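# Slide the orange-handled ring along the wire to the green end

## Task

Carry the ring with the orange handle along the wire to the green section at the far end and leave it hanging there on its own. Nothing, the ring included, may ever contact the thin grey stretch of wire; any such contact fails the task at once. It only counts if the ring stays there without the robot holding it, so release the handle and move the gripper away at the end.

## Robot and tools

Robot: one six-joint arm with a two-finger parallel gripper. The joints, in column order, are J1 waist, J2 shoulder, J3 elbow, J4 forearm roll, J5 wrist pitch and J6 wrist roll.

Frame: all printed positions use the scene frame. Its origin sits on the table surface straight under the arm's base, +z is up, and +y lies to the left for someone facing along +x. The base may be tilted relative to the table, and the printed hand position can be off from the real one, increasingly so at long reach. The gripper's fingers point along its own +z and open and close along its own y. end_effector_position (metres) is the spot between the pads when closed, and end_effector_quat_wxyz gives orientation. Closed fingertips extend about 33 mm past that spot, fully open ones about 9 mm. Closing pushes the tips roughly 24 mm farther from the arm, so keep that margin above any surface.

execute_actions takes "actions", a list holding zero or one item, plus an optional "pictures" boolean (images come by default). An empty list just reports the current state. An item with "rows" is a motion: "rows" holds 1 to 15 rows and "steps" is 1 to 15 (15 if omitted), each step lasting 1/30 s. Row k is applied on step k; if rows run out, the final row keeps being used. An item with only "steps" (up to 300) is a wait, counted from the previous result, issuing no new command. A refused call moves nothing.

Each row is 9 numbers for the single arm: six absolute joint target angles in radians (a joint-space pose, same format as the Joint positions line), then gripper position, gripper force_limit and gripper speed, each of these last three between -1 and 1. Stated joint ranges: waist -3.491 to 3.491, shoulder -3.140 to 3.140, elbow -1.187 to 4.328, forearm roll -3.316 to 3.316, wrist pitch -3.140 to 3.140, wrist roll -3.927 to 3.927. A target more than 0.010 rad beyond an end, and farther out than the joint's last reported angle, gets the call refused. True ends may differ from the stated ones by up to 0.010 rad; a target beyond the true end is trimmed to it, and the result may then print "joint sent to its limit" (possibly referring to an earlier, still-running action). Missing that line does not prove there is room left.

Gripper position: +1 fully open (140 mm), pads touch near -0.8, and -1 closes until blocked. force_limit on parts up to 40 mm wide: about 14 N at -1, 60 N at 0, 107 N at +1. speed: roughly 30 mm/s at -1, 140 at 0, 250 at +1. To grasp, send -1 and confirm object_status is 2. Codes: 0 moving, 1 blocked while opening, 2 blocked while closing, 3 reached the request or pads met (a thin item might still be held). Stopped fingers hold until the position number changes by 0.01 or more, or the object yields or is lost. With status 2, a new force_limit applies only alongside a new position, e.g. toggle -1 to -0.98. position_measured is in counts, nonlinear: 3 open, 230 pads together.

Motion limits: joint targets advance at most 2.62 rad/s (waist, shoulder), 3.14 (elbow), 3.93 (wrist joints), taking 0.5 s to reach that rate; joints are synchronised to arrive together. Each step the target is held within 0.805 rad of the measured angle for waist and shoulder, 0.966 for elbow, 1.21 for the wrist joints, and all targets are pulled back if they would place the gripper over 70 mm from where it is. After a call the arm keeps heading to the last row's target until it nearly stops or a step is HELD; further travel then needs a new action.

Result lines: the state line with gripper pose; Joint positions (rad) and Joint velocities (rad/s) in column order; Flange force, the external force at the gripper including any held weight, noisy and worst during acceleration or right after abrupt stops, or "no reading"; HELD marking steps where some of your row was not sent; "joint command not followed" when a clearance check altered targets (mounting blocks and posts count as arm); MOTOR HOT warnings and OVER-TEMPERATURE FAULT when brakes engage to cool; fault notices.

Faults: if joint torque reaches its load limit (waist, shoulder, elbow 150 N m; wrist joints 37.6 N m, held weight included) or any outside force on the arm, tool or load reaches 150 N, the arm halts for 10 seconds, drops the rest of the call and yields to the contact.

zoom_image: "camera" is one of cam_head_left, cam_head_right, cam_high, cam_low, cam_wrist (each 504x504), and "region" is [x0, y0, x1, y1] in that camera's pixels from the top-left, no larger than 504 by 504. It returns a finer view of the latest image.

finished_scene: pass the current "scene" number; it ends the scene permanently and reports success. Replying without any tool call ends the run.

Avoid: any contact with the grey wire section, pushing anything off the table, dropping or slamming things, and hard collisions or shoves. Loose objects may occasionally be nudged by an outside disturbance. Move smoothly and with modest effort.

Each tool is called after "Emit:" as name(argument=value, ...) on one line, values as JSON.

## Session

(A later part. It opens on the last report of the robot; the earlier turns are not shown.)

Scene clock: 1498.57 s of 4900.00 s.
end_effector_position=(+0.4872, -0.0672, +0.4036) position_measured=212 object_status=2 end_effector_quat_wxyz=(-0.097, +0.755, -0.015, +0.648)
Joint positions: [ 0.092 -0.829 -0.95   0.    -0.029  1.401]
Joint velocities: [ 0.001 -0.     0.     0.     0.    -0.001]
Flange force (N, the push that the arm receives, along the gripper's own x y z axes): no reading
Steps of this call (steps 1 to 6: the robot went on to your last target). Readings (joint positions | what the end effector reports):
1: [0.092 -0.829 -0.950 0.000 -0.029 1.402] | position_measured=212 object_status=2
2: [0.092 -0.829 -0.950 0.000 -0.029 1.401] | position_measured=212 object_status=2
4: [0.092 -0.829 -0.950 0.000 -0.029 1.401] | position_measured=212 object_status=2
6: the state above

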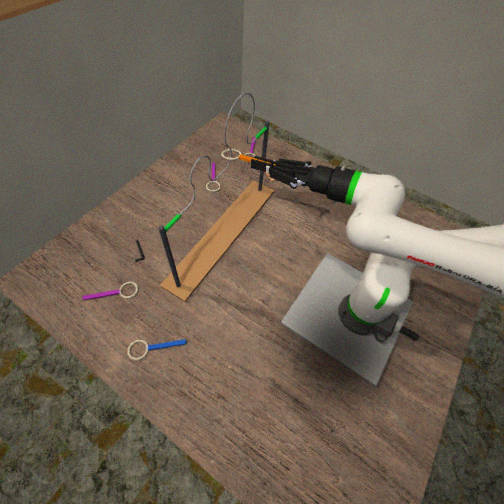

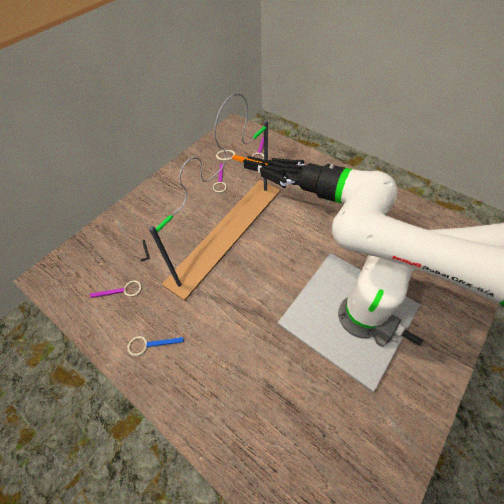

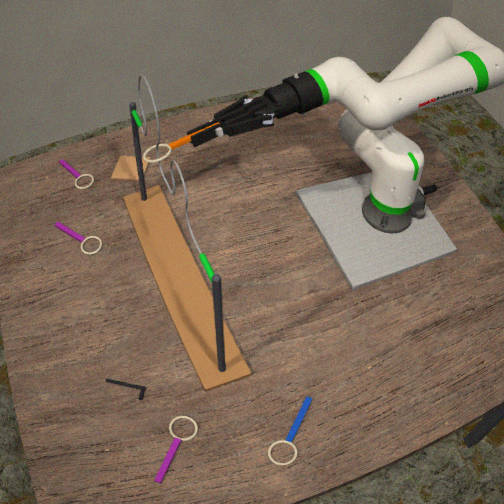

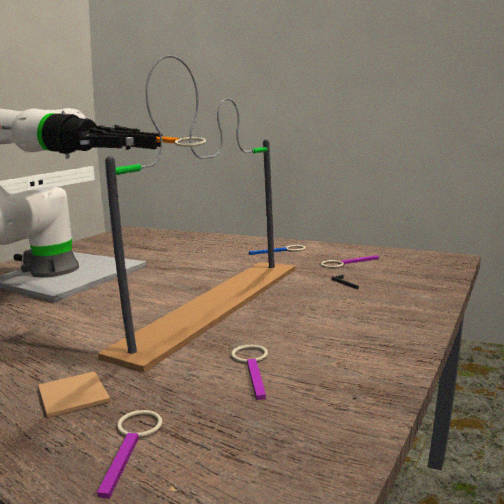

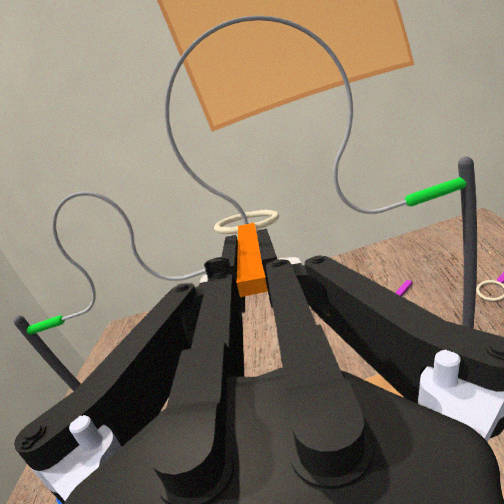

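Emit:
execute_actions(actions=[{"rows": [[0.0941,-0.8283,-0.9547,0,-0.0236,1.350,-1,0,-0.7],[0.0960,-0.8278,-0.9594,0,-0.0184,1.299,-1,0,-0.7],[0.0980,-0.8273,-0.9640,0,-0.0133,1.247,-1,0,-0.7],[0.0999,-0.8268,-0.9686,0,-0.0082,1.196,-1,0,-0.7],[0.1019,-0.8262,-0.9732,0,-0.0030,1.145,-1,0,-0.7],[0.1038,-0.8257,-0.9779,0,0.0021,1.094,-1,0,-0.7],[0.1058,-0.8252,-0.9825,0,0.0073,1.042,-1,0,-0.7],[0.1077,-0.8247,-0.9871,0,0.0124,0.991,-1,0,-0.7],[0.1110,-0.8247,-0.9902,0,0.0155,0.940,-1,0,-0.7],[0.1143,-0.8247,-0.9932,0,0.0185,0.889,-1,0,-0.7],[0.1176,-0.8247,-0.9963,0,0.0216,0.837,-1,0,-0.7],[0.1209,-0.8247,-0.9994,0,0.0247,0.786,-1,0,-0.7],[0.1242,-0.8247,-1.0024,0,0.0277,0.735,-1,0,-0.7],[0.1275,-0.8247,-1.0055,0,0.0308,0.684,-1,0,-0.7],[0.1308,-0.8247,-1.0085,0,0.0338,0.633,-1,0,-0.7]], "steps": 15}], pictures=false)

Emit:
execute_actions(actions=[{"rows": [[0.1341,-0.8247,-1.0116,0,0.0369,0.581,-1,0,-0.7],[0.1386,-0.8253,-1.0125,0,0.0372,0.530,-1,0,-0.7],[0.1431,-0.8260,-1.0135,0,0.0375,0.479,-1,0,-0.7],[0.1476,-0.8266,-1.0144,0,0.0378,0.428,-1,0,-0.7],[0.1521,-0.8272,-1.0154,0,0.0382,0.376,-1,0,-0.7],[0.1566,-0.8278,-1.0163,0,0.0385,0.325,-1,0,-0.7],[0.1611,-0.8285,-1.0173,0,0.0388,0.274,-1,0,-0.7],[0.1656,-0.8291,-1.0182,0,0.0391,0.223,-1,0,-0.7],[0.1720,-0.8298,-1.0184,0,0.0386,0.171,-1,0,-0.7],[0.1783,-0.8305,-1.0186,0,0.0381,0.120,-1,0,-0.7],[0.1847,-0.8312,-1.0188,0,0.0376,0.069,-1,0,-0.7],[0.1910,-0.8319,-1.0190,0,0.0371,0.018,-1,0,-0.7],[0.1974,-0.8327,-1.0192,0,0.0366,-0.033,-1,0,-0.7],[0.2038,-0.8334,-1.0194,0,0.0360,-0.085,-1,0,-0.7],[0.2101,-0.8341,-1.0196,0,0.0355,-0.136,-1,0,-0.7]], "steps": 15}], pictures=false)

Emit:
execute_actions(actions=[{"rows": [[0.2165,-0.8348,-1.0198,0,0.0350,-0.187,-1,0,-0.7],[0.2228,-0.8355,-1.0200,0,0.0345,-0.238,-1,0,-0.7],[0.2292,-0.8362,-1.0202,0,0.0340,-0.290,-1,0,-0.7],[0.2338,-0.8366,-1.0178,0,0.0312,-0.341,-1,0,-0.7],[0.2383,-0.8369,-1.0154,0,0.0284,-0.392,-1,0,-0.7],[0.2429,-0.8373,-1.0130,0,0.0256,-0.443,-1,0,-0.7],[0.2475,-0.8377,-1.0105,0,0.0229,-0.495,-1,0,-0.7],[0.2521,-0.8381,-1.0081,0,0.0201,-0.546,-1,0,-0.7],[0.2566,-0.8384,-1.0057,0,0.0173,-0.597,-1,0,-0.7],[0.2612,-0.8388,-1.0033,0,0.0145,-0.648,-1,0,-0.7],[0.2639,-0.8393,-0.9987,0,0.0094,-0.699,-1,0,-0.7],[0.2665,-0.8399,-0.9942,0,0.0043,-0.751,-1,0,-0.7],[0.2692,-0.8404,-0.9896,0,-0.0008,-0.802,-1,0,-0.7],[0.2718,-0.8410,-0.9851,0,-0.0059,-0.853,-1,0,-0.7],[0.2745,-0.8415,-0.9805,0,-0.0110,-0.904,-1,0,-0.7]], "steps": 15}], pictures=false)

Emit:
execute_actions(actions=[{"rows": [[0.2771,-0.8420,-0.9759,0,-0.0161,-0.956,-1,0,-0.7],[0.2798,-0.8426,-0.9714,0,-0.0212,-1.007,-1,0,-0.7],[0.2824,-0.8431,-0.9668,0,-0.0263,-1.058,-1,0,-0.7]], "steps": 15}])

Emit:
zoom_image(camera="cam_wrist", region=[190, 170, 310, 290])

Emit:
zoom_image(camera="cam_low", region=[160, 80, 280, 200])

Emit:
zoom_image(camera="cam_high", region=[120, 130, 240, 250])

Scene clock: 1569.67 s of 4900.00 s.
end_effector_position=(+0.4869, -0.0550, +0.3838) position_measured=212 object_status=2 end_effector_quat_wxyz=(-0.278, +0.726, -0.211, +0.593)
Joint positions: [ 0.117 -0.825 -0.995 -0.     0.02   0.847]
Joint velocities: [ 0.092  0.    -0.094  0.001  0.096 -1.466]
Flange force (N, the push that the arm receives, along the gripper's own x y z axes): no reading
Steps of this call (steps 1 to 15: the robot went on to your last target; steps 16 to 90: nothing new was sent; then 67.60 s passed at rest; steps 91 to 105: all 15 steps of this action). Readings (joint positions | what the end effector reports):
91: [0.092 -0.829 -0.950 0.000 -0.029 1.400] | position_measured=212 object_status=2
92: [0.092 -0.829 -0.951 0.000 -0.028 1.393] | position_measured=212 object_status=2
94: [0.094 -0.828 -0.954 0.000 -0.024 1.353] | position_measured=212 object_status=2
98: [0.100 -0.827 -0.969 -0.000 -0.007 1.188] | position_measured=212 object_status=2
105: the state above

Scene clock: 1570.17 s of 4900.00 s.
end_effector_position=(+0.4867, -0.0232, +0.3750) position_measured=212 object_status=2 end_effector_quat_wxyz=(-0.493, +0.610, -0.446, +0.432)
Joint positions: [ 0.184 -0.831 -1.019 -0.     0.038  0.086]
Joint velocities: [ 0.179 -0.021 -0.011 -0.001 -0.007 -1.502]
Flange force (N, the push that the arm receives, along the gripper's own x y z axes): no reading
Steps of this call (steps 1 to 15: all 15 steps of this action). Readings (joint positions | what the end effector reports):
1: [0.121 -0.825 -0.998 -0.000 0.023 0.797] | position_measured=212 object_status=2
2: [0.124 -0.825 -1.001 -0.000 0.027 0.747] | position_measured=212 object_status=2
4: [0.131 -0.825 -1.007 -0.000 0.032 0.646] | position_measured=212 object_status=2
8: [0.147 -0.826 -1.013 -0.000 0.037 0.443] | position_measured=212 object_status=2
15: the state above

Scene clock: 1570.67 s of 4900.00 s.
end_effector_position=(+0.4866, +0.0146, +0.3833) position_measured=212 object_status=2 end_effector_quat_wxyz=(+0.626, -0.424, +0.626, -0.192)
Joint positions: [ 0.261 -0.839 -1.    -0.     0.009 -0.682]
Joint velocities: [ 0.097 -0.014  0.127 -0.    -0.129 -1.504]
Flange force (N, the push that the arm receives, along the gripper's own x y z axes): no reading
Steps of this call (steps 1 to 15: all 15 steps of this action). Readings (joint positions | what the end effector reports):
1: [0.190 -0.832 -1.019 -0.000 0.038 0.035] | position_measured=212 object_status=2
2: [0.196 -0.832 -1.019 -0.000 0.037 -0.016] | position_measured=212 object_status=2
4: [0.208 -0.834 -1.019 -0.000 0.036 -0.119] | position_measured=212 object_status=2
8: [0.231 -0.836 -1.018 -0.000 0.032 -0.324] | position_measured=212 object_status=2
15: the state above

Scene clock: 1571.17 s of 4900.00 s.
end_effector_position=(+0.4873, +0.0255, +0.3981) position_measured=212 object_status=2 end_effector_quat_wxyz=(+0.652, -0.307, +0.691, -0.064)
Joint positions: [ 0.282 -0.843 -0.967 -0.    -0.026 -1.058]
Joint velocities: [ 0.001 -0.001  0.    -0.001  0.    -0.001]
Flange force (N, the push that the arm receives, along the gripper's own x y z axes): no reading
Steps of this call (steps 1 to 15: all 15 steps of this action). Readings (joint positions | what the end effector reports):
1: [0.264 -0.840 -0.995 -0.000 0.005 -0.733] | position_measured=212 object_status=2
2: [0.267 -0.840 -0.991 -0.000 -0.000 -0.784] | position_measured=212 object_status=2
4: [0.273 -0.841 -0.982 -0.000 -0.010 -0.887] | position_measured=212 object_status=2
8: [0.281 -0.843 -0.969 -0.000 -0.024 -1.032] | position_measured=212 object_status=2
15: the state above

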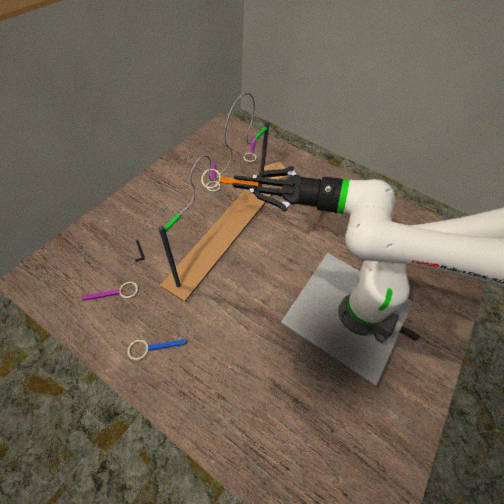

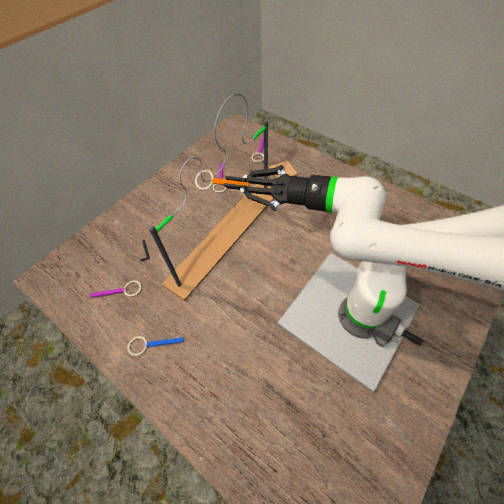

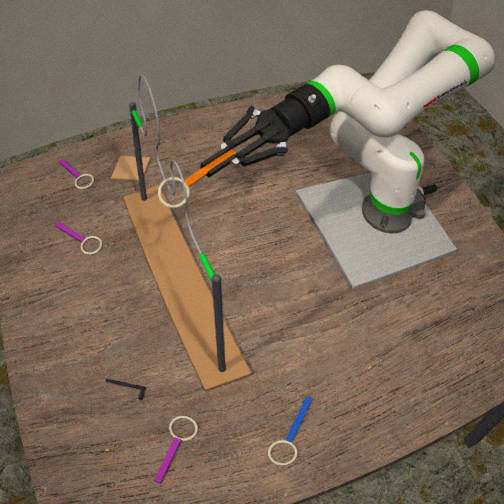

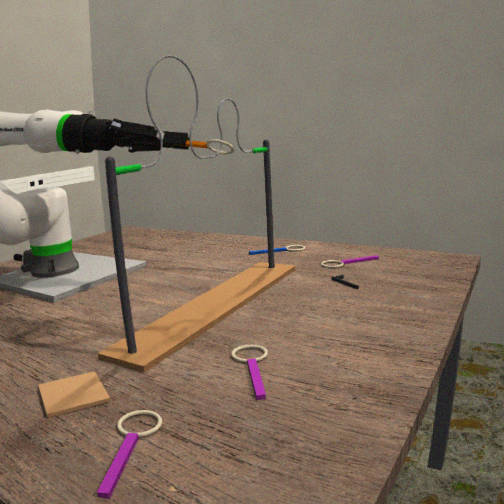

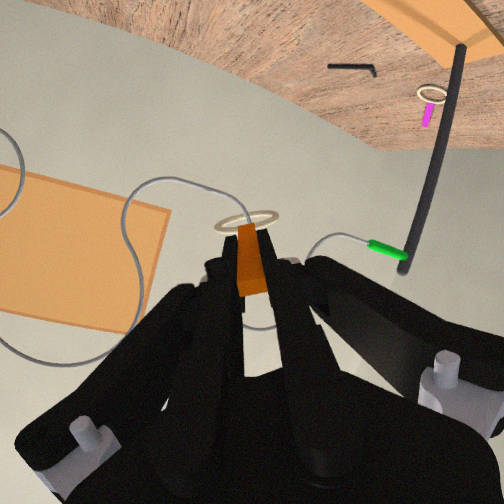

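Region (190, 170, 310, 290) of cam_wrist's 504x504 image, scaled by 4.200, with more detail than that image has.

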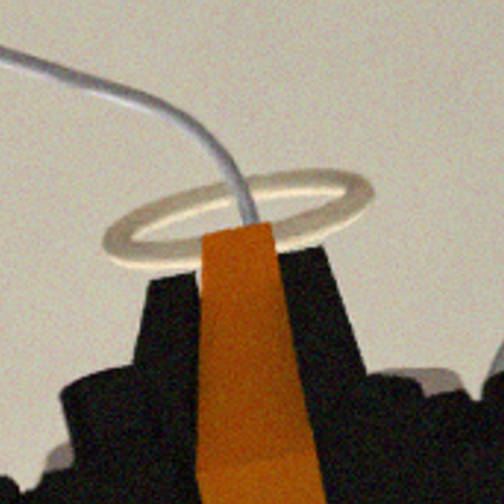

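Region (160, 80, 280, 200) of cam_low's 504x504 image, scaled by 4.200, with more detail than that image has.

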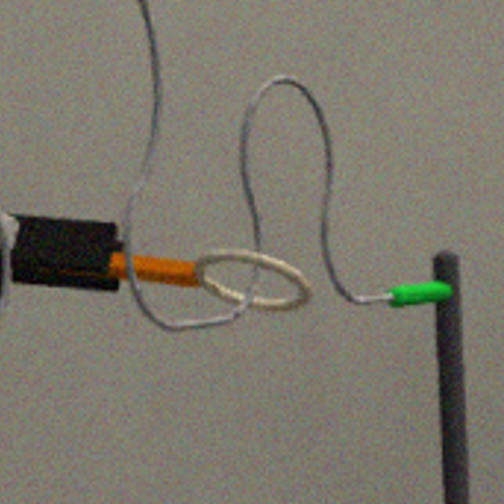

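Region (120, 130, 240, 250) of cam_high's 504x504 image, scaled by 4.200, with more detail than that image has.

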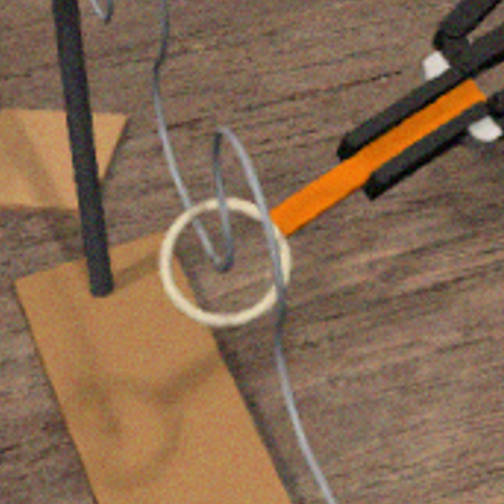

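Emit:
execute_actions(actions=[{"rows": [[0.2836,-0.8438,-0.9617,0,-0.0321,-1.113,-1,0,-0.7],[0.2847,-0.8445,-0.9566,0,-0.0379,-1.168,-1,0,-0.7],[0.2859,-0.8452,-0.9516,0,-0.0437,-1.224,-1,0,-0.7],[0.2870,-0.8459,-0.9465,0,-0.0495,-1.279,-1,0,-0.7],[0.2882,-0.8467,-0.9414,0,-0.0553,-1.334,-1,0,-0.7],[0.2893,-0.8474,-0.9363,0,-0.0611,-1.389,-1,0,-0.7],[0.2905,-0.8481,-0.9313,0,-0.0669,-1.445,-1,0,-0.7],[0.2916,-0.8488,-0.9262,0,-0.0727,-1.500,-1,0,-0.7],[0.2928,-0.8495,-0.9211,0,-0.0785,-1.552,-1,0,-0.7],[0.2914,-0.8500,-0.9147,0,-0.0854,-1.600,-1,0,-0.7],[0.2900,-0.8505,-0.9082,0,-0.0923,-1.643,-1,0,-0.7],[0.2886,-0.8510,-0.9018,0,-0.0992,-1.680,-1,0,-0.7],[0.2871,-0.8514,-0.8953,0,-0.1062,-1.711,-1,0,-0.7],[0.2857,-0.8519,-0.8889,0,-0.1131,-1.735,-1,0,-0.7],[0.2843,-0.8524,-0.8824,0,-0.1200,-1.752,-1,0,-0.7]], "steps": 15}], pictures=false)

Emit:
execute_actions(actions=[{"rows": [[0.2829,-0.8529,-0.8760,0,-0.1269,-1.760,-1,0,-0.7],[0.2819,-0.8530,-0.8686,0,-0.1344,-1.756,-1,0,-0.7],[0.2808,-0.8531,-0.8611,0,-0.1420,-1.742,-1,0,-0.7],[0.2798,-0.8532,-0.8537,0,-0.1495,-1.719,-1,0,-0.7],[0.2788,-0.8534,-0.8463,0,-0.1571,-1.688,-1,0,-0.7],[0.2778,-0.8535,-0.8389,0,-0.1646,-1.650,-1,0,-0.7],[0.2767,-0.8536,-0.8314,0,-0.1722,-1.605,-1,0,-0.7],[0.2757,-0.8537,-0.8240,0,-0.1797,-1.554,-1,0,-0.7],[0.2773,-0.8532,-0.8183,0,-0.1849,-1.499,-1,0,-0.7],[0.2789,-0.8528,-0.8126,0,-0.1902,-1.444,-1,0,-0.7],[0.2804,-0.8523,-0.8069,0,-0.1954,-1.389,-1,0,-0.7],[0.2820,-0.8519,-0.8012,0,-0.2007,-1.334,-1,0,-0.7],[0.2836,-0.8514,-0.7955,0,-0.2059,-1.278,-1,0,-0.7],[0.2852,-0.8510,-0.7898,0,-0.2112,-1.223,-1,0,-0.7],[0.2867,-0.8505,-0.7841,0,-0.2164,-1.168,-1,0,-0.7]], "steps": 15}], pictures=false)

Emit:
execute_actions(actions=[{"rows": [[0.2883,-0.8501,-0.7784,0,-0.2217,-1.113,-1,0,-0.7],[0.2899,-0.8496,-0.7727,0,-0.2269,-1.058,-1,0,-0.7]], "steps": 15}])

Emit:
zoom_image(camera="cam_wrist", region=[190, 170, 310, 290])

Emit:
zoom_image(camera="cam_low", region=[160, 60, 280, 180])

Emit:
zoom_image(camera="cam_high", region=[120, 110, 240, 230])

Scene clock: 1666.70 s of 4900.00 s.
end_effector_position=(+0.4874, +0.0297, +0.4241) position_measured=212 object_status=2 end_effector_quat_wxyz=(+0.643, -0.106, +0.748, +0.122)
Joint positions: [ 0.29  -0.85  -0.908 -0.    -0.092 -1.621]
Joint velocities: [-0.007 -0.019  0.202 -0.002 -0.219 -1.235]
Flange force (N, the push that the arm receives, along the gripper's own x y z axes): no reading
Steps of this call (steps 1 to 15: the robot went on to your last target; steps 16 to 90: nothing new was sent; then 92.03 s passed at rest; steps 91 to 105: all 15 steps of this action). Readings (joint positions | what the end effector reports):
91: [0.282 -0.843 -0.967 -0.000 -0.026 -1.059] | position_measured=212 object_status=2
92: [0.283 -0.843 -0.966 -0.000 -0.027 -1.066] | position_measured=212 object_status=2
94: [0.283 -0.844 -0.962 -0.000 -0.031 -1.106] | position_measured=212 object_status=2
98: [0.287 -0.846 -0.947 -0.000 -0.049 -1.278] | position_measured=212 object_status=2
105: the state above

Scene clock: 1667.20 s of 4900.00 s.
end_effector_position=(+0.4870, +0.0236, +0.4671) position_measured=212 object_status=2 end_effector_quat_wxyz=(+0.653, -0.177, +0.735, +0.052)
Joint positions: [ 0.278 -0.853 -0.81  -0.    -0.193 -1.417]
Joint velocities: [ 0.026  0.011  0.165 -0.    -0.153  1.607]
Flange force (N, the push that the arm receives, along the gripper's own x y z axes): no reading
Steps of this call (steps 1 to 15: all 15 steps of this action). Readings (joint positions | what the end effector reports):
1: [0.290 -0.851 -0.901 -0.000 -0.100 -1.660] | position_measured=212 object_status=2
2: [0.289 -0.852 -0.893 -0.000 -0.108 -1.695] | position_measured=212 object_status=2
4: [0.284 -0.853 -0.873 -0.000 -0.129 -1.741] | position_measured=212 object_status=2
8: [0.279 -0.853 -0.848 -0.000 -0.156 -1.731] | position_measured=212 object_status=2
15: the state above

Scene clock: 1667.70 s of 4900.00 s.
end_effector_position=(+0.4866, +0.0293, +0.4822) position_measured=212 object_status=2 end_effector_quat_wxyz=(+0.652, -0.309, +0.690, -0.062)
Joint positions: [ 0.29  -0.85  -0.773 -0.    -0.227 -1.058]
Joint velocities: [ 0.001 -0.001  0.     0.001 -0.     0.001]
Flange force (N, the push that the arm receives, along the gripper's own x y z axes): no reading
Steps of this call (steps 1 to 15: all 15 steps of this action). Readings (joint positions | what the end effector reports):
1: [0.279 -0.853 -0.804 -0.000 -0.198 -1.362] | position_measured=212 object_status=2
2: [0.281 -0.852 -0.798 -0.000 -0.203 -1.308] | position_measured=212 object_status=2
4: [0.284 -0.851 -0.788 -0.000 -0.213 -1.202] | position_measured=212 object_status=2
8: [0.289 -0.850 -0.774 -0.000 -0.225 -1.073] | position_measured=212 object_status=2
15: the state above

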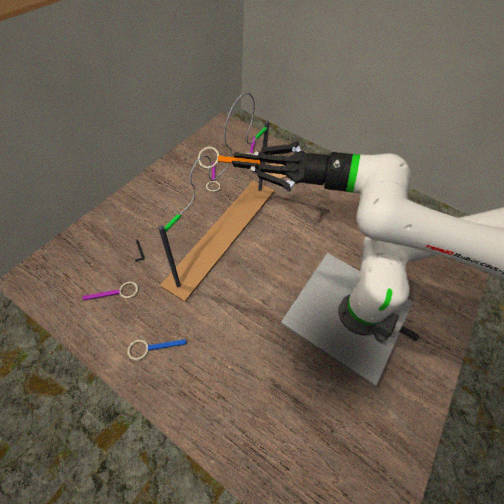

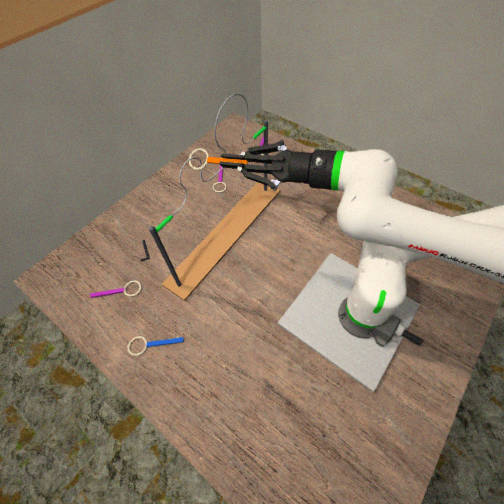

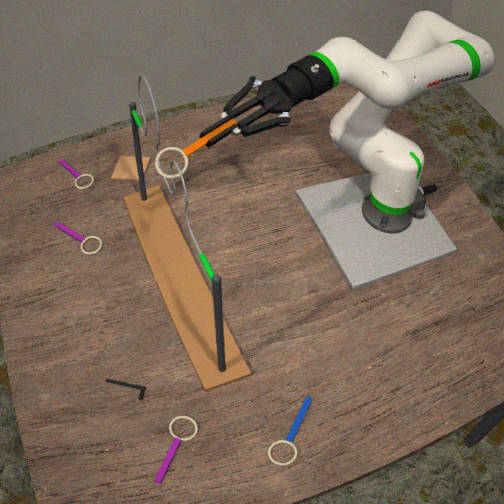

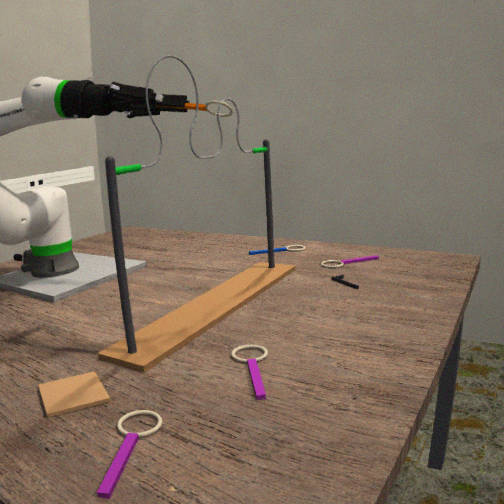

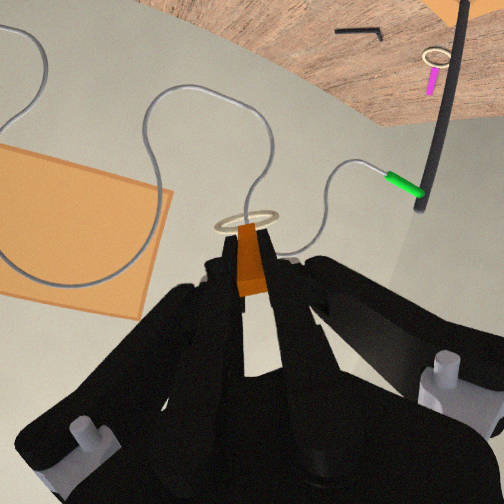

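Region (190, 170, 310, 290) of cam_wrist's 504x504 image, scaled by 4.200, with more detail than that image has.

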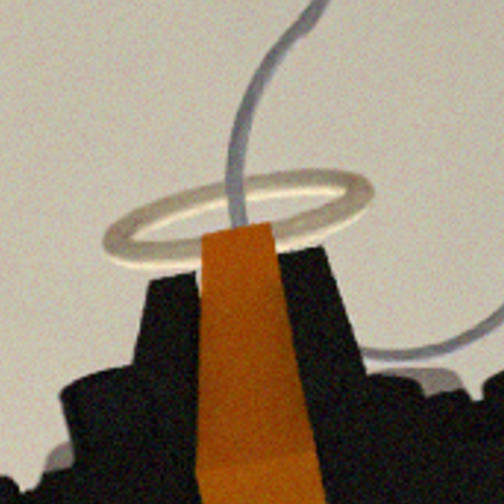

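Region (160, 60, 280, 180) of cam_low's 504x504 image, scaled by 4.200, with more detail than that image has.

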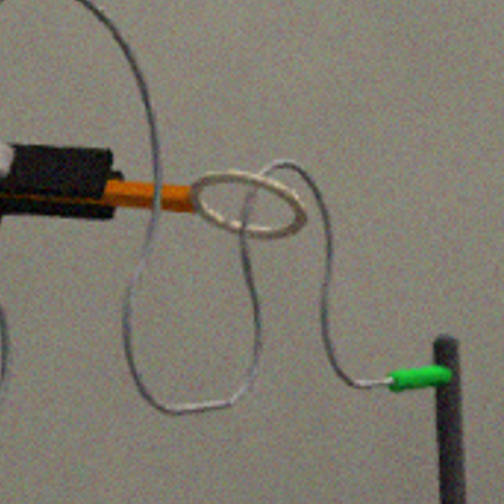

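Region (120, 110, 240, 230) of cam_high's 504x504 image, scaled by 4.200, with more detail than that image has.

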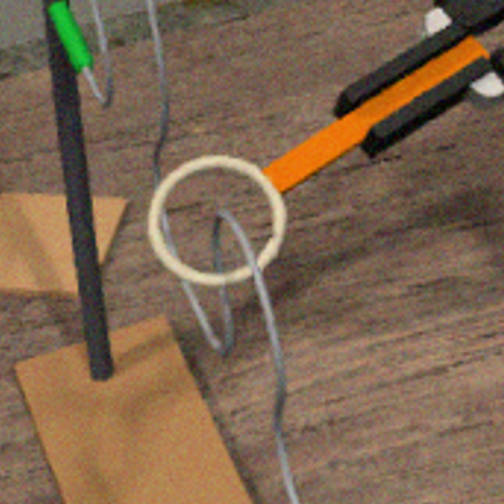

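Emit:
execute_actions(actions=[{"rows": [[0.2932,-0.8489,-0.7687,0,-0.2301,-1.004,-1,0,-0.7],[0.2966,-0.8482,-0.7648,0,-0.2334,-0.949,-1,0,-0.7],[0.2999,-0.8474,-0.7608,0,-0.2366,-0.895,-1,0,-0.7],[0.3032,-0.8467,-0.7568,0,-0.2399,-0.841,-1,0,-0.7],[0.3066,-0.8460,-0.7529,0,-0.2431,-0.786,-1,0,-0.7],[0.3099,-0.8453,-0.7489,0,-0.2464,-0.732,-1,0,-0.7],[0.3132,-0.8445,-0.7449,0,-0.2496,-0.678,-1,0,-0.7],[0.3166,-0.8438,-0.7410,0,-0.2529,-0.623,-1,0,-0.7],[0.3199,-0.8431,-0.7370,0,-0.2561,-0.569,-1,0,-0.7],[0.3236,-0.8424,-0.7359,0,-0.2565,-0.517,-1,0,-0.7],[0.3273,-0.8417,-0.7349,0,-0.2568,-0.466,-1,0,-0.7],[0.3310,-0.8409,-0.7338,0,-0.2572,-0.414,-1,0,-0.7],[0.3347,-0.8402,-0.7327,0,-0.2575,-0.363,-1,0,-0.7],[0.3385,-0.8395,-0.7317,0,-0.2579,-0.311,-1,0,-0.7],[0.3422,-0.8388,-0.7306,0,-0.2582,-0.259,-1,0,-0.7]], "steps": 15}], pictures=false)

Emit:
execute_actions(actions=[{"rows": [[0.3459,-0.8381,-0.7295,0,-0.2586,-0.208,-1,0,-0.7],[0.3496,-0.8373,-0.7284,0,-0.2589,-0.156,-1,0,-0.7],[0.3533,-0.8366,-0.7274,0,-0.2593,-0.105,-1,0,-0.7],[0.3570,-0.8359,-0.7263,0,-0.2596,-0.053,-1,0,-0.7],[0.3605,-0.8352,-0.7280,0,-0.2573,0.002,-1,0,-0.7],[0.3639,-0.8346,-0.7296,0,-0.2549,0.058,-1,0,-0.7],[0.3674,-0.8339,-0.7313,0,-0.2526,0.113,-1,0,-0.7],[0.3708,-0.8332,-0.7329,0,-0.2503,0.169,-1,0,-0.7],[0.3743,-0.8326,-0.7346,0,-0.2480,0.224,-1,0,-0.7],[0.3778,-0.8319,-0.7363,0,-0.2456,0.279,-1,0,-0.7],[0.3812,-0.8312,-0.7379,0,-0.2433,0.335,-1,0,-0.7],[0.3847,-0.8305,-0.7396,0,-0.2410,0.390,-1,0,-0.7],[0.3881,-0.8299,-0.7412,0,-0.2386,0.446,-1,0,-0.7],[0.3916,-0.8292,-0.7429,0,-0.2363,0.501,-1,0,-0.7],[0.3939,-0.8286,-0.7469,0,-0.2317,0.556,-1,0,-0.7]], "steps": 15}], pictures=false)

Emit:
execute_actions(actions=[{"rows": [[0.3962,-0.8281,-0.7509,0,-0.2272,0.611,-1,0,-0.7],[0.3985,-0.8275,-0.7549,0,-0.2226,0.666,-1,0,-0.7],[0.4008,-0.8270,-0.7589,0,-0.2181,0.721,-1,0,-0.7],[0.4031,-0.8264,-0.7629,0,-0.2135,0.777,-1,0,-0.7],[0.4053,-0.8258,-0.7669,0,-0.2089,0.832,-1,0,-0.7],[0.4076,-0.8253,-0.7709,0,-0.2044,0.887,-1,0,-0.7],[0.4099,-0.8247,-0.7749,0,-0.1998,0.942,-1,0,-0.7],[0.4122,-0.8242,-0.7789,0,-0.1953,0.997,-1,0,-0.7],[0.4145,-0.8236,-0.7829,0,-0.1907,1.052,-1,0,-0.7],[0.4152,-0.8232,-0.7886,0,-0.1845,1.108,-1,0,-0.7],[0.4159,-0.8227,-0.7944,0,-0.1783,1.164,-1,0,-0.7],[0.4166,-0.8223,-0.8001,0,-0.1721,1.219,-1,0,-0.7],[0.4173,-0.8218,-0.8059,0,-0.1659,1.275,-1,0,-0.7],[0.4179,-0.8214,-0.8116,0,-0.1598,1.331,-1,0,-0.7],[0.4186,-0.8209,-0.8174,0,-0.1536,1.387,-1,0,-0.7]], "steps": 15}], pictures=false)

Emit:
execute_actions(actions=[{"rows": [[0.4193,-0.8205,-0.8231,0,-0.1474,1.442,-1,0,-0.7],[0.4200,-0.8200,-0.8289,0,-0.1412,1.498,-1,0,-0.7],[0.4207,-0.8196,-0.8346,0,-0.1350,1.554,-1,0,-0.7]], "steps": 15}])

Emit:
zoom_image(camera="cam_wrist", region=[190, 170, 310, 290])

Emit:
zoom_image(camera="cam_low", region=[170, 70, 290, 190])

Emit:
zoom_image(camera="cam_high", region=[130, 150, 250, 270])

Scene clock: 1760.17 s of 4900.00 s.
end_effector_position=(+0.4861, +0.0475, +0.4963) position_measured=212 object_status=2 end_effector_quat_wxyz=(+0.612, -0.503, +0.565, -0.233)
Joint positions: [ 0.326 -0.842 -0.737  0.    -0.256 -0.483]
Joint velocities: [ 0.108  0.021  0.048  0.001 -0.032  1.509]
Flange force (N, the push that the arm receives, along the gripper's own x y z axes): no reading
Steps of this call (steps 1 to 15: the robot went on to your last target; steps 16 to 90: nothing new was sent; then 88.97 s passed at rest; steps 91 to 105: all 15 steps of this action). Readings (joint positions | what the end effector reports):
91: [0.290 -0.850 -0.773 0.000 -0.227 -1.057] | position_measured=212 object_status=2
92: [0.290 -0.849 -0.772 0.000 -0.227 -1.050] | position_measured=212 object_status=2
94: [0.293 -0.849 -0.769 0.000 -0.230 -1.010] | position_measured=212 object_status=2
98: [0.303 -0.847 -0.757 -0.000 -0.240 -0.839] | position_measured=212 object_status=2
105: the state above

Scene clock: 1760.67 s of 4900.00 s.
end_effector_position=(+0.4859, +0.0748, +0.4958) position_measured=212 object_status=2 end_effector_quat_wxyz=(-0.486, +0.690, -0.309, +0.438)
Joint positions: [ 0.379 -0.832 -0.736  0.    -0.246  0.308]
Joint velocities: [ 0.099  0.02  -0.061 -0.001  0.084  1.603]
Flange force (N, the push that the arm receives, along the gripper's own x y z axes): no reading
Steps of this call (steps 1 to 15: all 15 steps of this action). Readings (joint positions | what the end effector reports):
1: [0.330 -0.841 -0.735 0.000 -0.257 -0.432] | position_measured=212 object_status=2
2: [0.334 -0.840 -0.734 0.000 -0.257 -0.380] | position_measured=212 object_status=2
4: [0.341 -0.839 -0.731 0.000 -0.258 -0.277] | position_measured=212 object_status=2
8: [0.355 -0.836 -0.729 0.000 -0.259 -0.069] | position_measured=212 object_status=2
15: the state above

Scene clock: 1761.17 s of 4900.00 s.
end_effector_position=(+0.4869, +0.0935, +0.4703) position_measured=212 object_status=2 end_effector_quat_wxyz=(-0.280, +0.756, +0.006, +0.592)
Joint positions: [ 0.414 -0.823 -0.793  0.    -0.18   1.133]
Joint velocities: [ 0.03   0.014 -0.157 -0.001  0.168  1.627]
Flange force (N, the push that the arm receives, along the gripper's own x y z axes): no reading
Steps of this call (steps 1 to 15: all 15 steps of this action). Readings (joint positions | what the end effector reports):
1: [0.383 -0.831 -0.738 0.000 -0.243 0.363] | position_measured=212 object_status=2
2: [0.386 -0.830 -0.741 0.000 -0.240 0.417] | position_measured=212 object_status=2
4: [0.391 -0.829 -0.747 0.000 -0.232 0.527] | position_measured=212 object_status=2
8: [0.401 -0.827 -0.761 0.000 -0.215 0.746] | position_measured=212 object_status=2
15: the state above

Scene clock: 1761.67 s of 4900.00 s.
end_effector_position=(+0.4874, +0.0971, +0.4518) position_measured=212 object_status=2 end_effector_quat_wxyz=(-0.152, +0.737, +0.167, +0.637)
Joint positions: [ 0.421 -0.82  -0.835  0.    -0.135  1.554]
Joint velocities: [ 0.001 -0.    -0.     0.     0.     0.001]
Flange force (N, the push that the arm receives, along the gripper's own x y z axes): no reading
Steps of this call (steps 1 to 15: all 15 steps of this action). Readings (joint positions | what the end effector reports):
1: [0.415 -0.823 -0.798 0.000 -0.175 1.188] | position_measured=212 object_status=2
2: [0.416 -0.822 -0.803 0.000 -0.169 1.243] | position_measured=212 object_status=2
4: [0.418 -0.821 -0.814 0.000 -0.157 1.354] | position_measured=212 object_status=2
8: [0.420 -0.820 -0.831 0.000 -0.139 1.517] | position_measured=212 object_status=2
15: the state above

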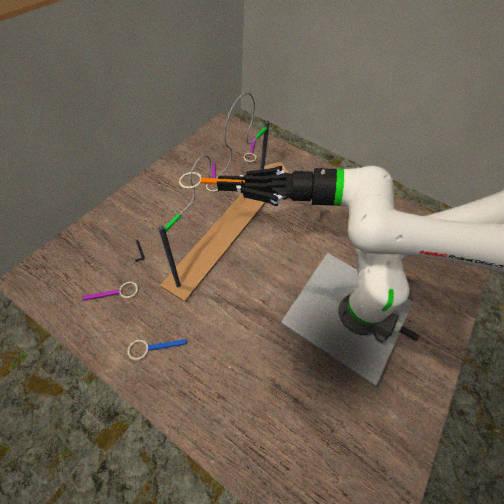

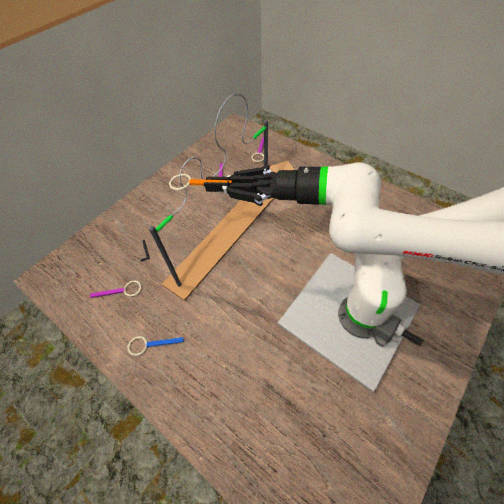

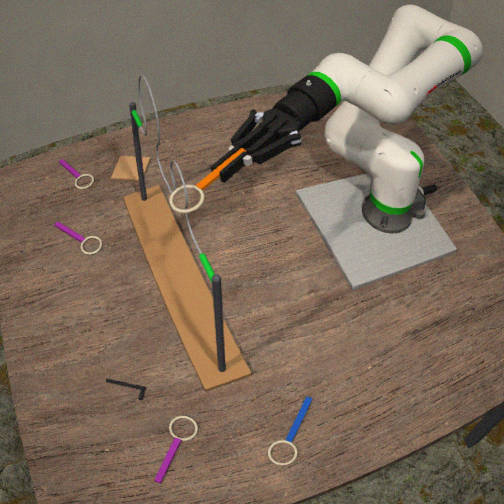

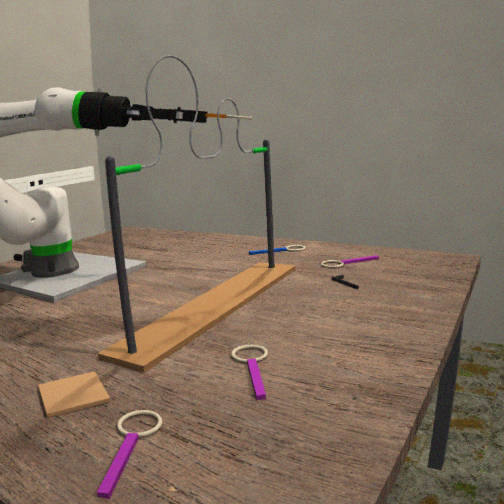

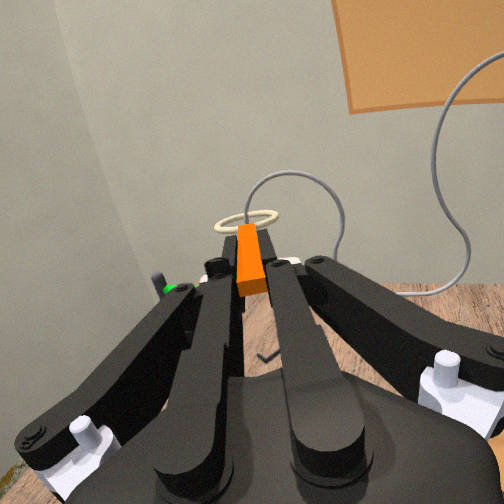

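Region (190, 170, 310, 290) of cam_wrist's 504x504 image, scaled by 4.200, with more detail than that image has.

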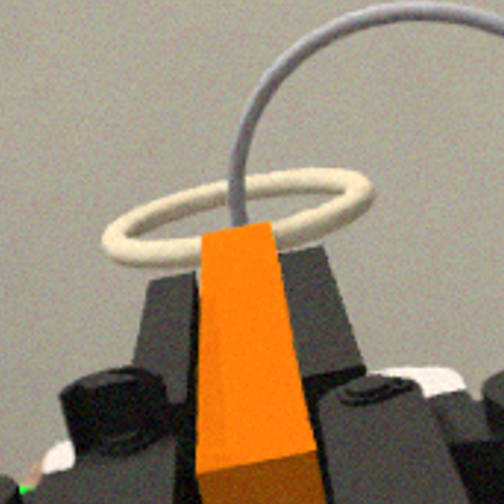

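Region (170, 70, 290, 190) of cam_low's 504x504 image, scaled by 4.200, with more detail than that image has.

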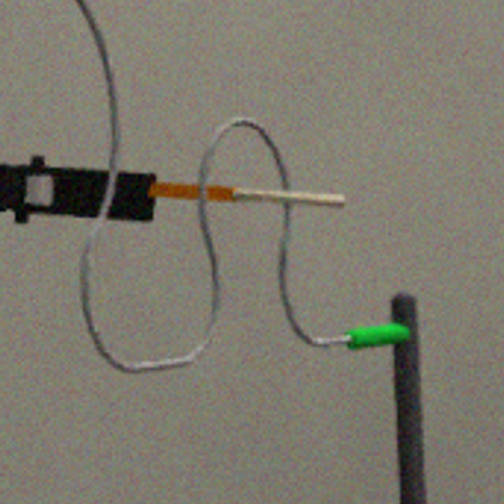

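Region (130, 150, 250, 270) of cam_high's 504x504 image, scaled by 4.200, with more detail than that image has.

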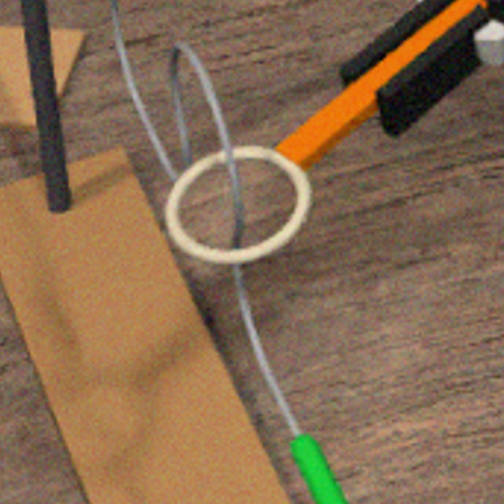

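Emit:
execute_actions(actions=[{"rows": [[0.4193,-0.8201,-0.8422,0,-0.1279,1.590,-1,0,-0.7],[0.4180,-0.8205,-0.8497,0,-0.1208,1.630,-1,0,-0.7],[0.4166,-0.8210,-0.8573,0,-0.1137,1.668,-1,0,-0.7],[0.4153,-0.8214,-0.8648,0,-0.1066,1.700,-1,0,-0.7],[0.4139,-0.8219,-0.8724,0,-0.0995,1.725,-1,0,-0.7],[0.4126,-0.8223,-0.8799,0,-0.0924,1.742,-1,0,-0.7],[0.4112,-0.8228,-0.8875,0,-0.0853,1.750,-1,0,-0.7],[0.4103,-0.8225,-0.8941,0,-0.0785,1.748,-1,0,-0.7],[0.4095,-0.8222,-0.9006,0,-0.0716,1.736,-1,0,-0.7],[0.4086,-0.8219,-0.9072,0,-0.0648,1.715,-1,0,-0.7],[0.4078,-0.8217,-0.9137,0,-0.0579,1.686,-1,0,-0.7],[0.4069,-0.8214,-0.9203,0,-0.0511,1.650,-1,0,-0.7],[0.4061,-0.8211,-0.9268,0,-0.0442,1.606,-1,0,-0.7],[0.4052,-0.8208,-0.9334,0,-0.0374,1.556,-1,0,-0.7],[0.4066,-0.8193,-0.9380,0,-0.0314,1.500,-1,0,-0.7]], "steps": 15}], pictures=false)

Emit:
execute_actions(actions=[{"rows": [[0.4080,-0.8179,-0.9425,0,-0.0254,1.444,-1,0,-0.7],[0.4093,-0.8164,-0.9471,0,-0.0193,1.388,-1,0,-0.7],[0.4107,-0.8149,-0.9516,0,-0.0133,1.332,-1,0,-0.7],[0.4121,-0.8135,-0.9562,0,-0.0073,1.276,-1,0,-0.7],[0.4135,-0.8120,-0.9607,0,-0.0013,1.220,-1,0,-0.7],[0.4148,-0.8105,-0.9653,0,0.0048,1.164,-1,0,-0.7],[0.4162,-0.8091,-0.9698,0,0.0108,1.108,-1,0,-0.7],[0.4176,-0.8076,-0.9744,0,0.0168,1.052,-1,0,-0.7],[0.4202,-0.8054,-0.9767,0,0.0213,0.997,-1,0,-0.7],[0.4227,-0.8031,-0.9790,0,0.0259,0.942,-1,0,-0.7],[0.4253,-0.8009,-0.9813,0,0.0304,0.888,-1,0,-0.7],[0.4278,-0.7987,-0.9836,0,0.0350,0.833,-1,0,-0.7],[0.4304,-0.7965,-0.9860,0,0.0395,0.778,-1,0,-0.7],[0.4330,-0.7942,-0.9883,0,0.0440,0.723,-1,0,-0.7],[0.4355,-0.7920,-0.9906,0,0.0486,0.668,-1,0,-0.7]], "steps": 15}], pictures=false)

Emit:
execute_actions(actions=[{"rows": [[0.4381,-0.7898,-0.9929,0,0.0531,0.614,-1,0,-0.7],[0.4406,-0.7875,-0.9952,0,0.0577,0.559,-1,0,-0.7],[0.4432,-0.7853,-0.9975,0,0.0622,0.504,-1,0,-0.7],[0.4463,-0.7829,-0.9974,0,0.0645,0.449,-1,0,-0.7],[0.4494,-0.7806,-0.9973,0,0.0667,0.394,-1,0,-0.7],[0.4525,-0.7782,-0.9972,0,0.0690,0.339,-1,0,-0.7],[0.4556,-0.7759,-0.9971,0,0.0713,0.284,-1,0,-0.7],[0.4587,-0.7735,-0.9971,0,0.0736,0.229,-1,0,-0.7],[0.4618,-0.7711,-0.9970,0,0.0758,0.174,-1,0,-0.7],[0.4649,-0.7688,-0.9969,0,0.0781,0.119,-1,0,-0.7],[0.4680,-0.7664,-0.9968,0,0.0804,0.064,-1,0,-0.7],[0.4711,-0.7641,-0.9967,0,0.0826,0.009,-1,0,-0.7],[0.4742,-0.7617,-0.9966,0,0.0849,-0.046,-1,0,-0.7]], "steps": 15}], pictures=false)

Emit:
execute_actions(actions=[{"steps": 10}])

Emit:
zoom_image(camera="cam_wrist", region=[190, 170, 310, 290])

Emit:
zoom_image(camera="cam_low", region=[190, 90, 310, 210])

Emit:
zoom_image(camera="cam_high", region=[140, 180, 260, 300])

Scene clock: 1829.50 s of 4900.00 s.
end_effector_position=(+0.4867, +0.0894, +0.4160) position_measured=212 object_status=2 end_effector_quat_wxyz=(-0.113, +0.728, +0.202, +0.645)
Joint positions: [ 0.407 -0.822 -0.919  0.    -0.053  1.665]
Joint velocities: [-0.018  0.009 -0.152 -0.001  0.158 -1.098]
Flange force (N, the push that the arm receives, along the gripper's own x y z axes): no reading
Steps of this call (steps 1 to 15: the robot went on to your last target; steps 16 to 90: nothing new was sent; then 64.33 s passed at rest; steps 91 to 105: all 15 steps of this action). Readings (joint positions | what the end effector reports):
91: [0.421 -0.820 -0.835 0.000 -0.135 1.555] | position_measured=212 object_status=2
92: [0.421 -0.820 -0.836 0.000 -0.133 1.562] | position_measured=212 object_status=2
94: [0.420 -0.820 -0.844 0.000 -0.126 1.601] | position_measured=212 object_status=2
98: [0.414 -0.822 -0.873 0.000 -0.099 1.714] | position_measured=212 object_status=2
105: the state above

Scene clock: 1830.00 s of 4900.00 s.
end_effector_position=(+0.4861, +0.0983, +0.3876) position_measured=212 object_status=2 end_effector_quat_wxyz=(-0.346, +0.752, -0.073, +0.556)
Joint positions: [ 0.425 -0.802 -0.979  0.     0.028  0.913]
Joint velocities: [ 0.071  0.062 -0.078 -0.     0.138 -1.588]
Flange force (N, the push that the arm receives, along the gripper's own x y z axes): no reading
Steps of this call (steps 1 to 15: all 15 steps of this action). Readings (joint positions | what the end effector reports):
1: [0.407 -0.821 -0.924 0.000 -0.047 1.624] | position_measured=212 object_status=2
2: [0.407 -0.821 -0.929 0.000 -0.042 1.581] | position_measured=212 object_status=2
4: [0.407 -0.819 -0.938 0.000 -0.031 1.488] | position_measured=212 object_status=2
8: [0.410 -0.814 -0.955 0.000 -0.009 1.286] | position_measured=212 object_status=2
15: the state above

Scene clock: 1830.50 s of 4900.00 s.
end_effector_position=(+0.4863, +0.1210, +0.3756) position_measured=212 object_status=2 end_effector_quat_wxyz=(-0.545, +0.670, -0.351, +0.362)
Joint positions: [ 0.466 -0.768 -0.997 -0.     0.079  0.098]
Joint velocities: [ 0.08   0.06  -0.001  0.001  0.061 -1.411]
Flange force (N, the push that the arm receives, along the gripper's own x y z axes): no reading
Steps of this call (steps 1 to 15: all 15 steps of this action). Readings (joint positions | what the end effector reports):
1: [0.427 -0.799 -0.982 0.000 0.032 0.859] | position_measured=212 object_status=2
2: [0.429 -0.797 -0.984 0.000 0.037 0.804] | position_measured=212 object_status=2
4: [0.434 -0.793 -0.989 0.000 0.046 0.696] | position_measured=212 object_status=2
8: [0.445 -0.784 -0.996 -0.000 0.061 0.478] | position_measured=212 object_status=2
15: the state above

Scene clock: 1830.83 s of 4900.00 s.
end_effector_position=(+0.4864, +0.1256, +0.3749) position_measured=212 object_status=2 end_effector_quat_wxyz=(-0.571, +0.644, -0.396, +0.319)
Joint positions: [ 0.474 -0.762 -0.997 -0.     0.085 -0.046]
Joint velocities: [-0.001 -0.     0.001  0.     0.    -0.001]
Flange force (N, the push that the arm receives, along the gripper's own x y z axes): no reading
Steps of this call (steps 1 to 10: the robot went on to your last target). Readings (joint positions | what the end effector reports):
1: [0.469 -0.766 -0.997 -0.000 0.081 0.054] | position_measured=212 object_status=2
2: [0.471 -0.764 -0.997 -0.000 0.082 0.017] | position_measured=212 object_status=2
4: [0.473 -0.762 -0.997 -0.000 0.084 -0.031] | position_measured=212 object_status=2
8: [0.474 -0.762 -0.997 -0.000 0.085 -0.046] | position_measured=212 object_status=2
10: the state above

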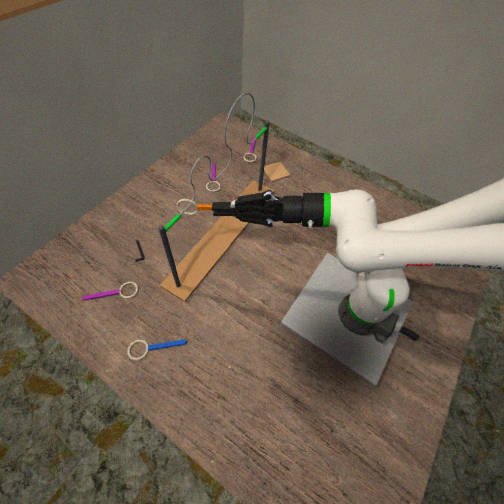

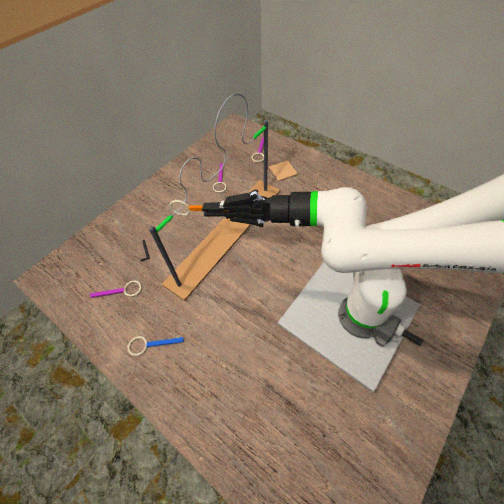

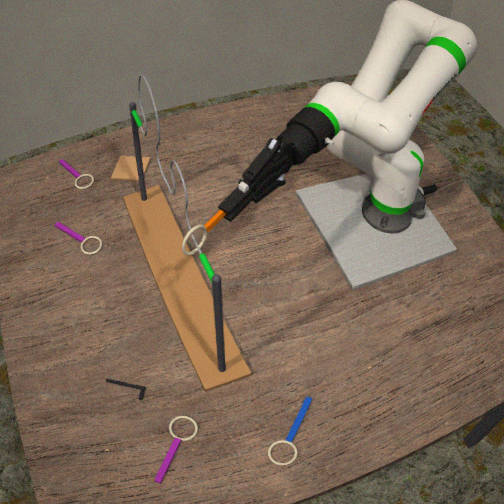

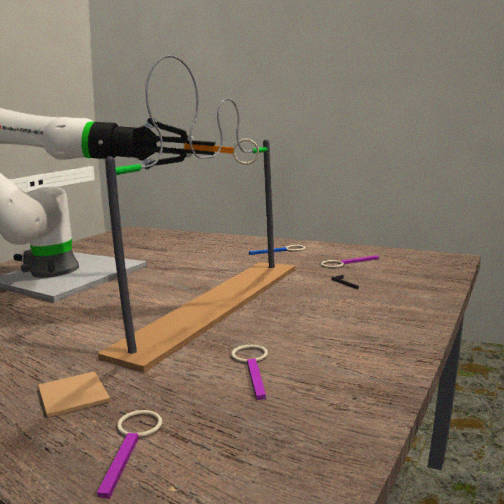

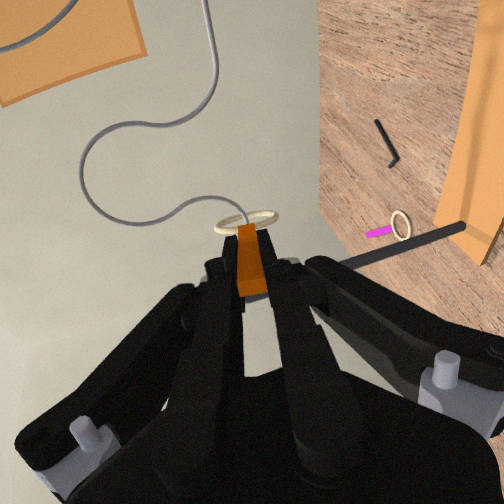

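Region (190, 170, 310, 290) of cam_wrist's 504x504 image, scaled by 4.200, with more detail than that image has.

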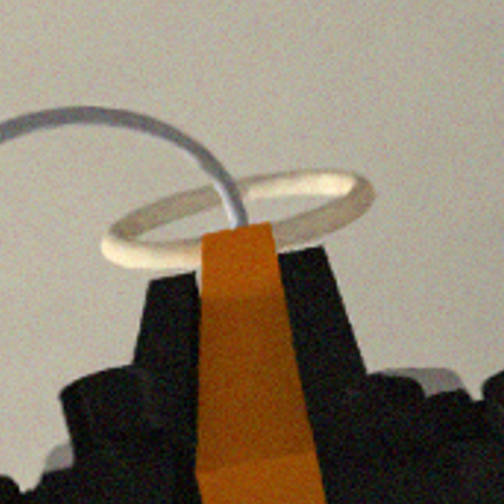

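Region (190, 90, 310, 210) of cam_low's 504x504 image, scaled by 4.200, with more detail than that image has.

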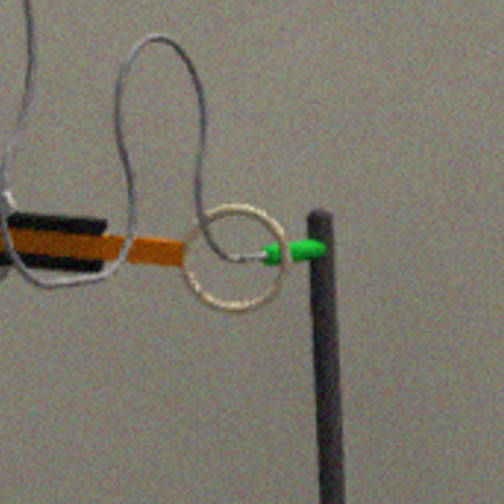

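Region (140, 180, 260, 300) of cam_high's 504x504 image, scaled by 4.200, with more detail than that image has.

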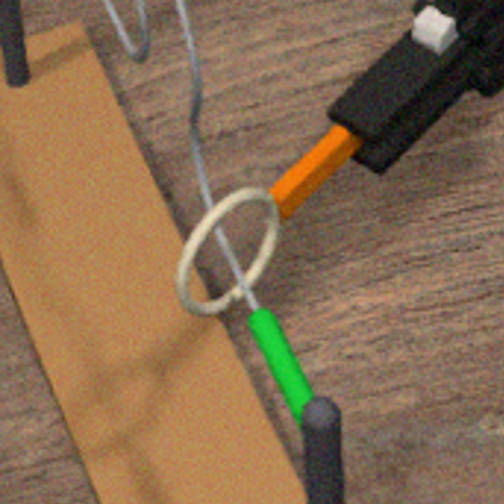

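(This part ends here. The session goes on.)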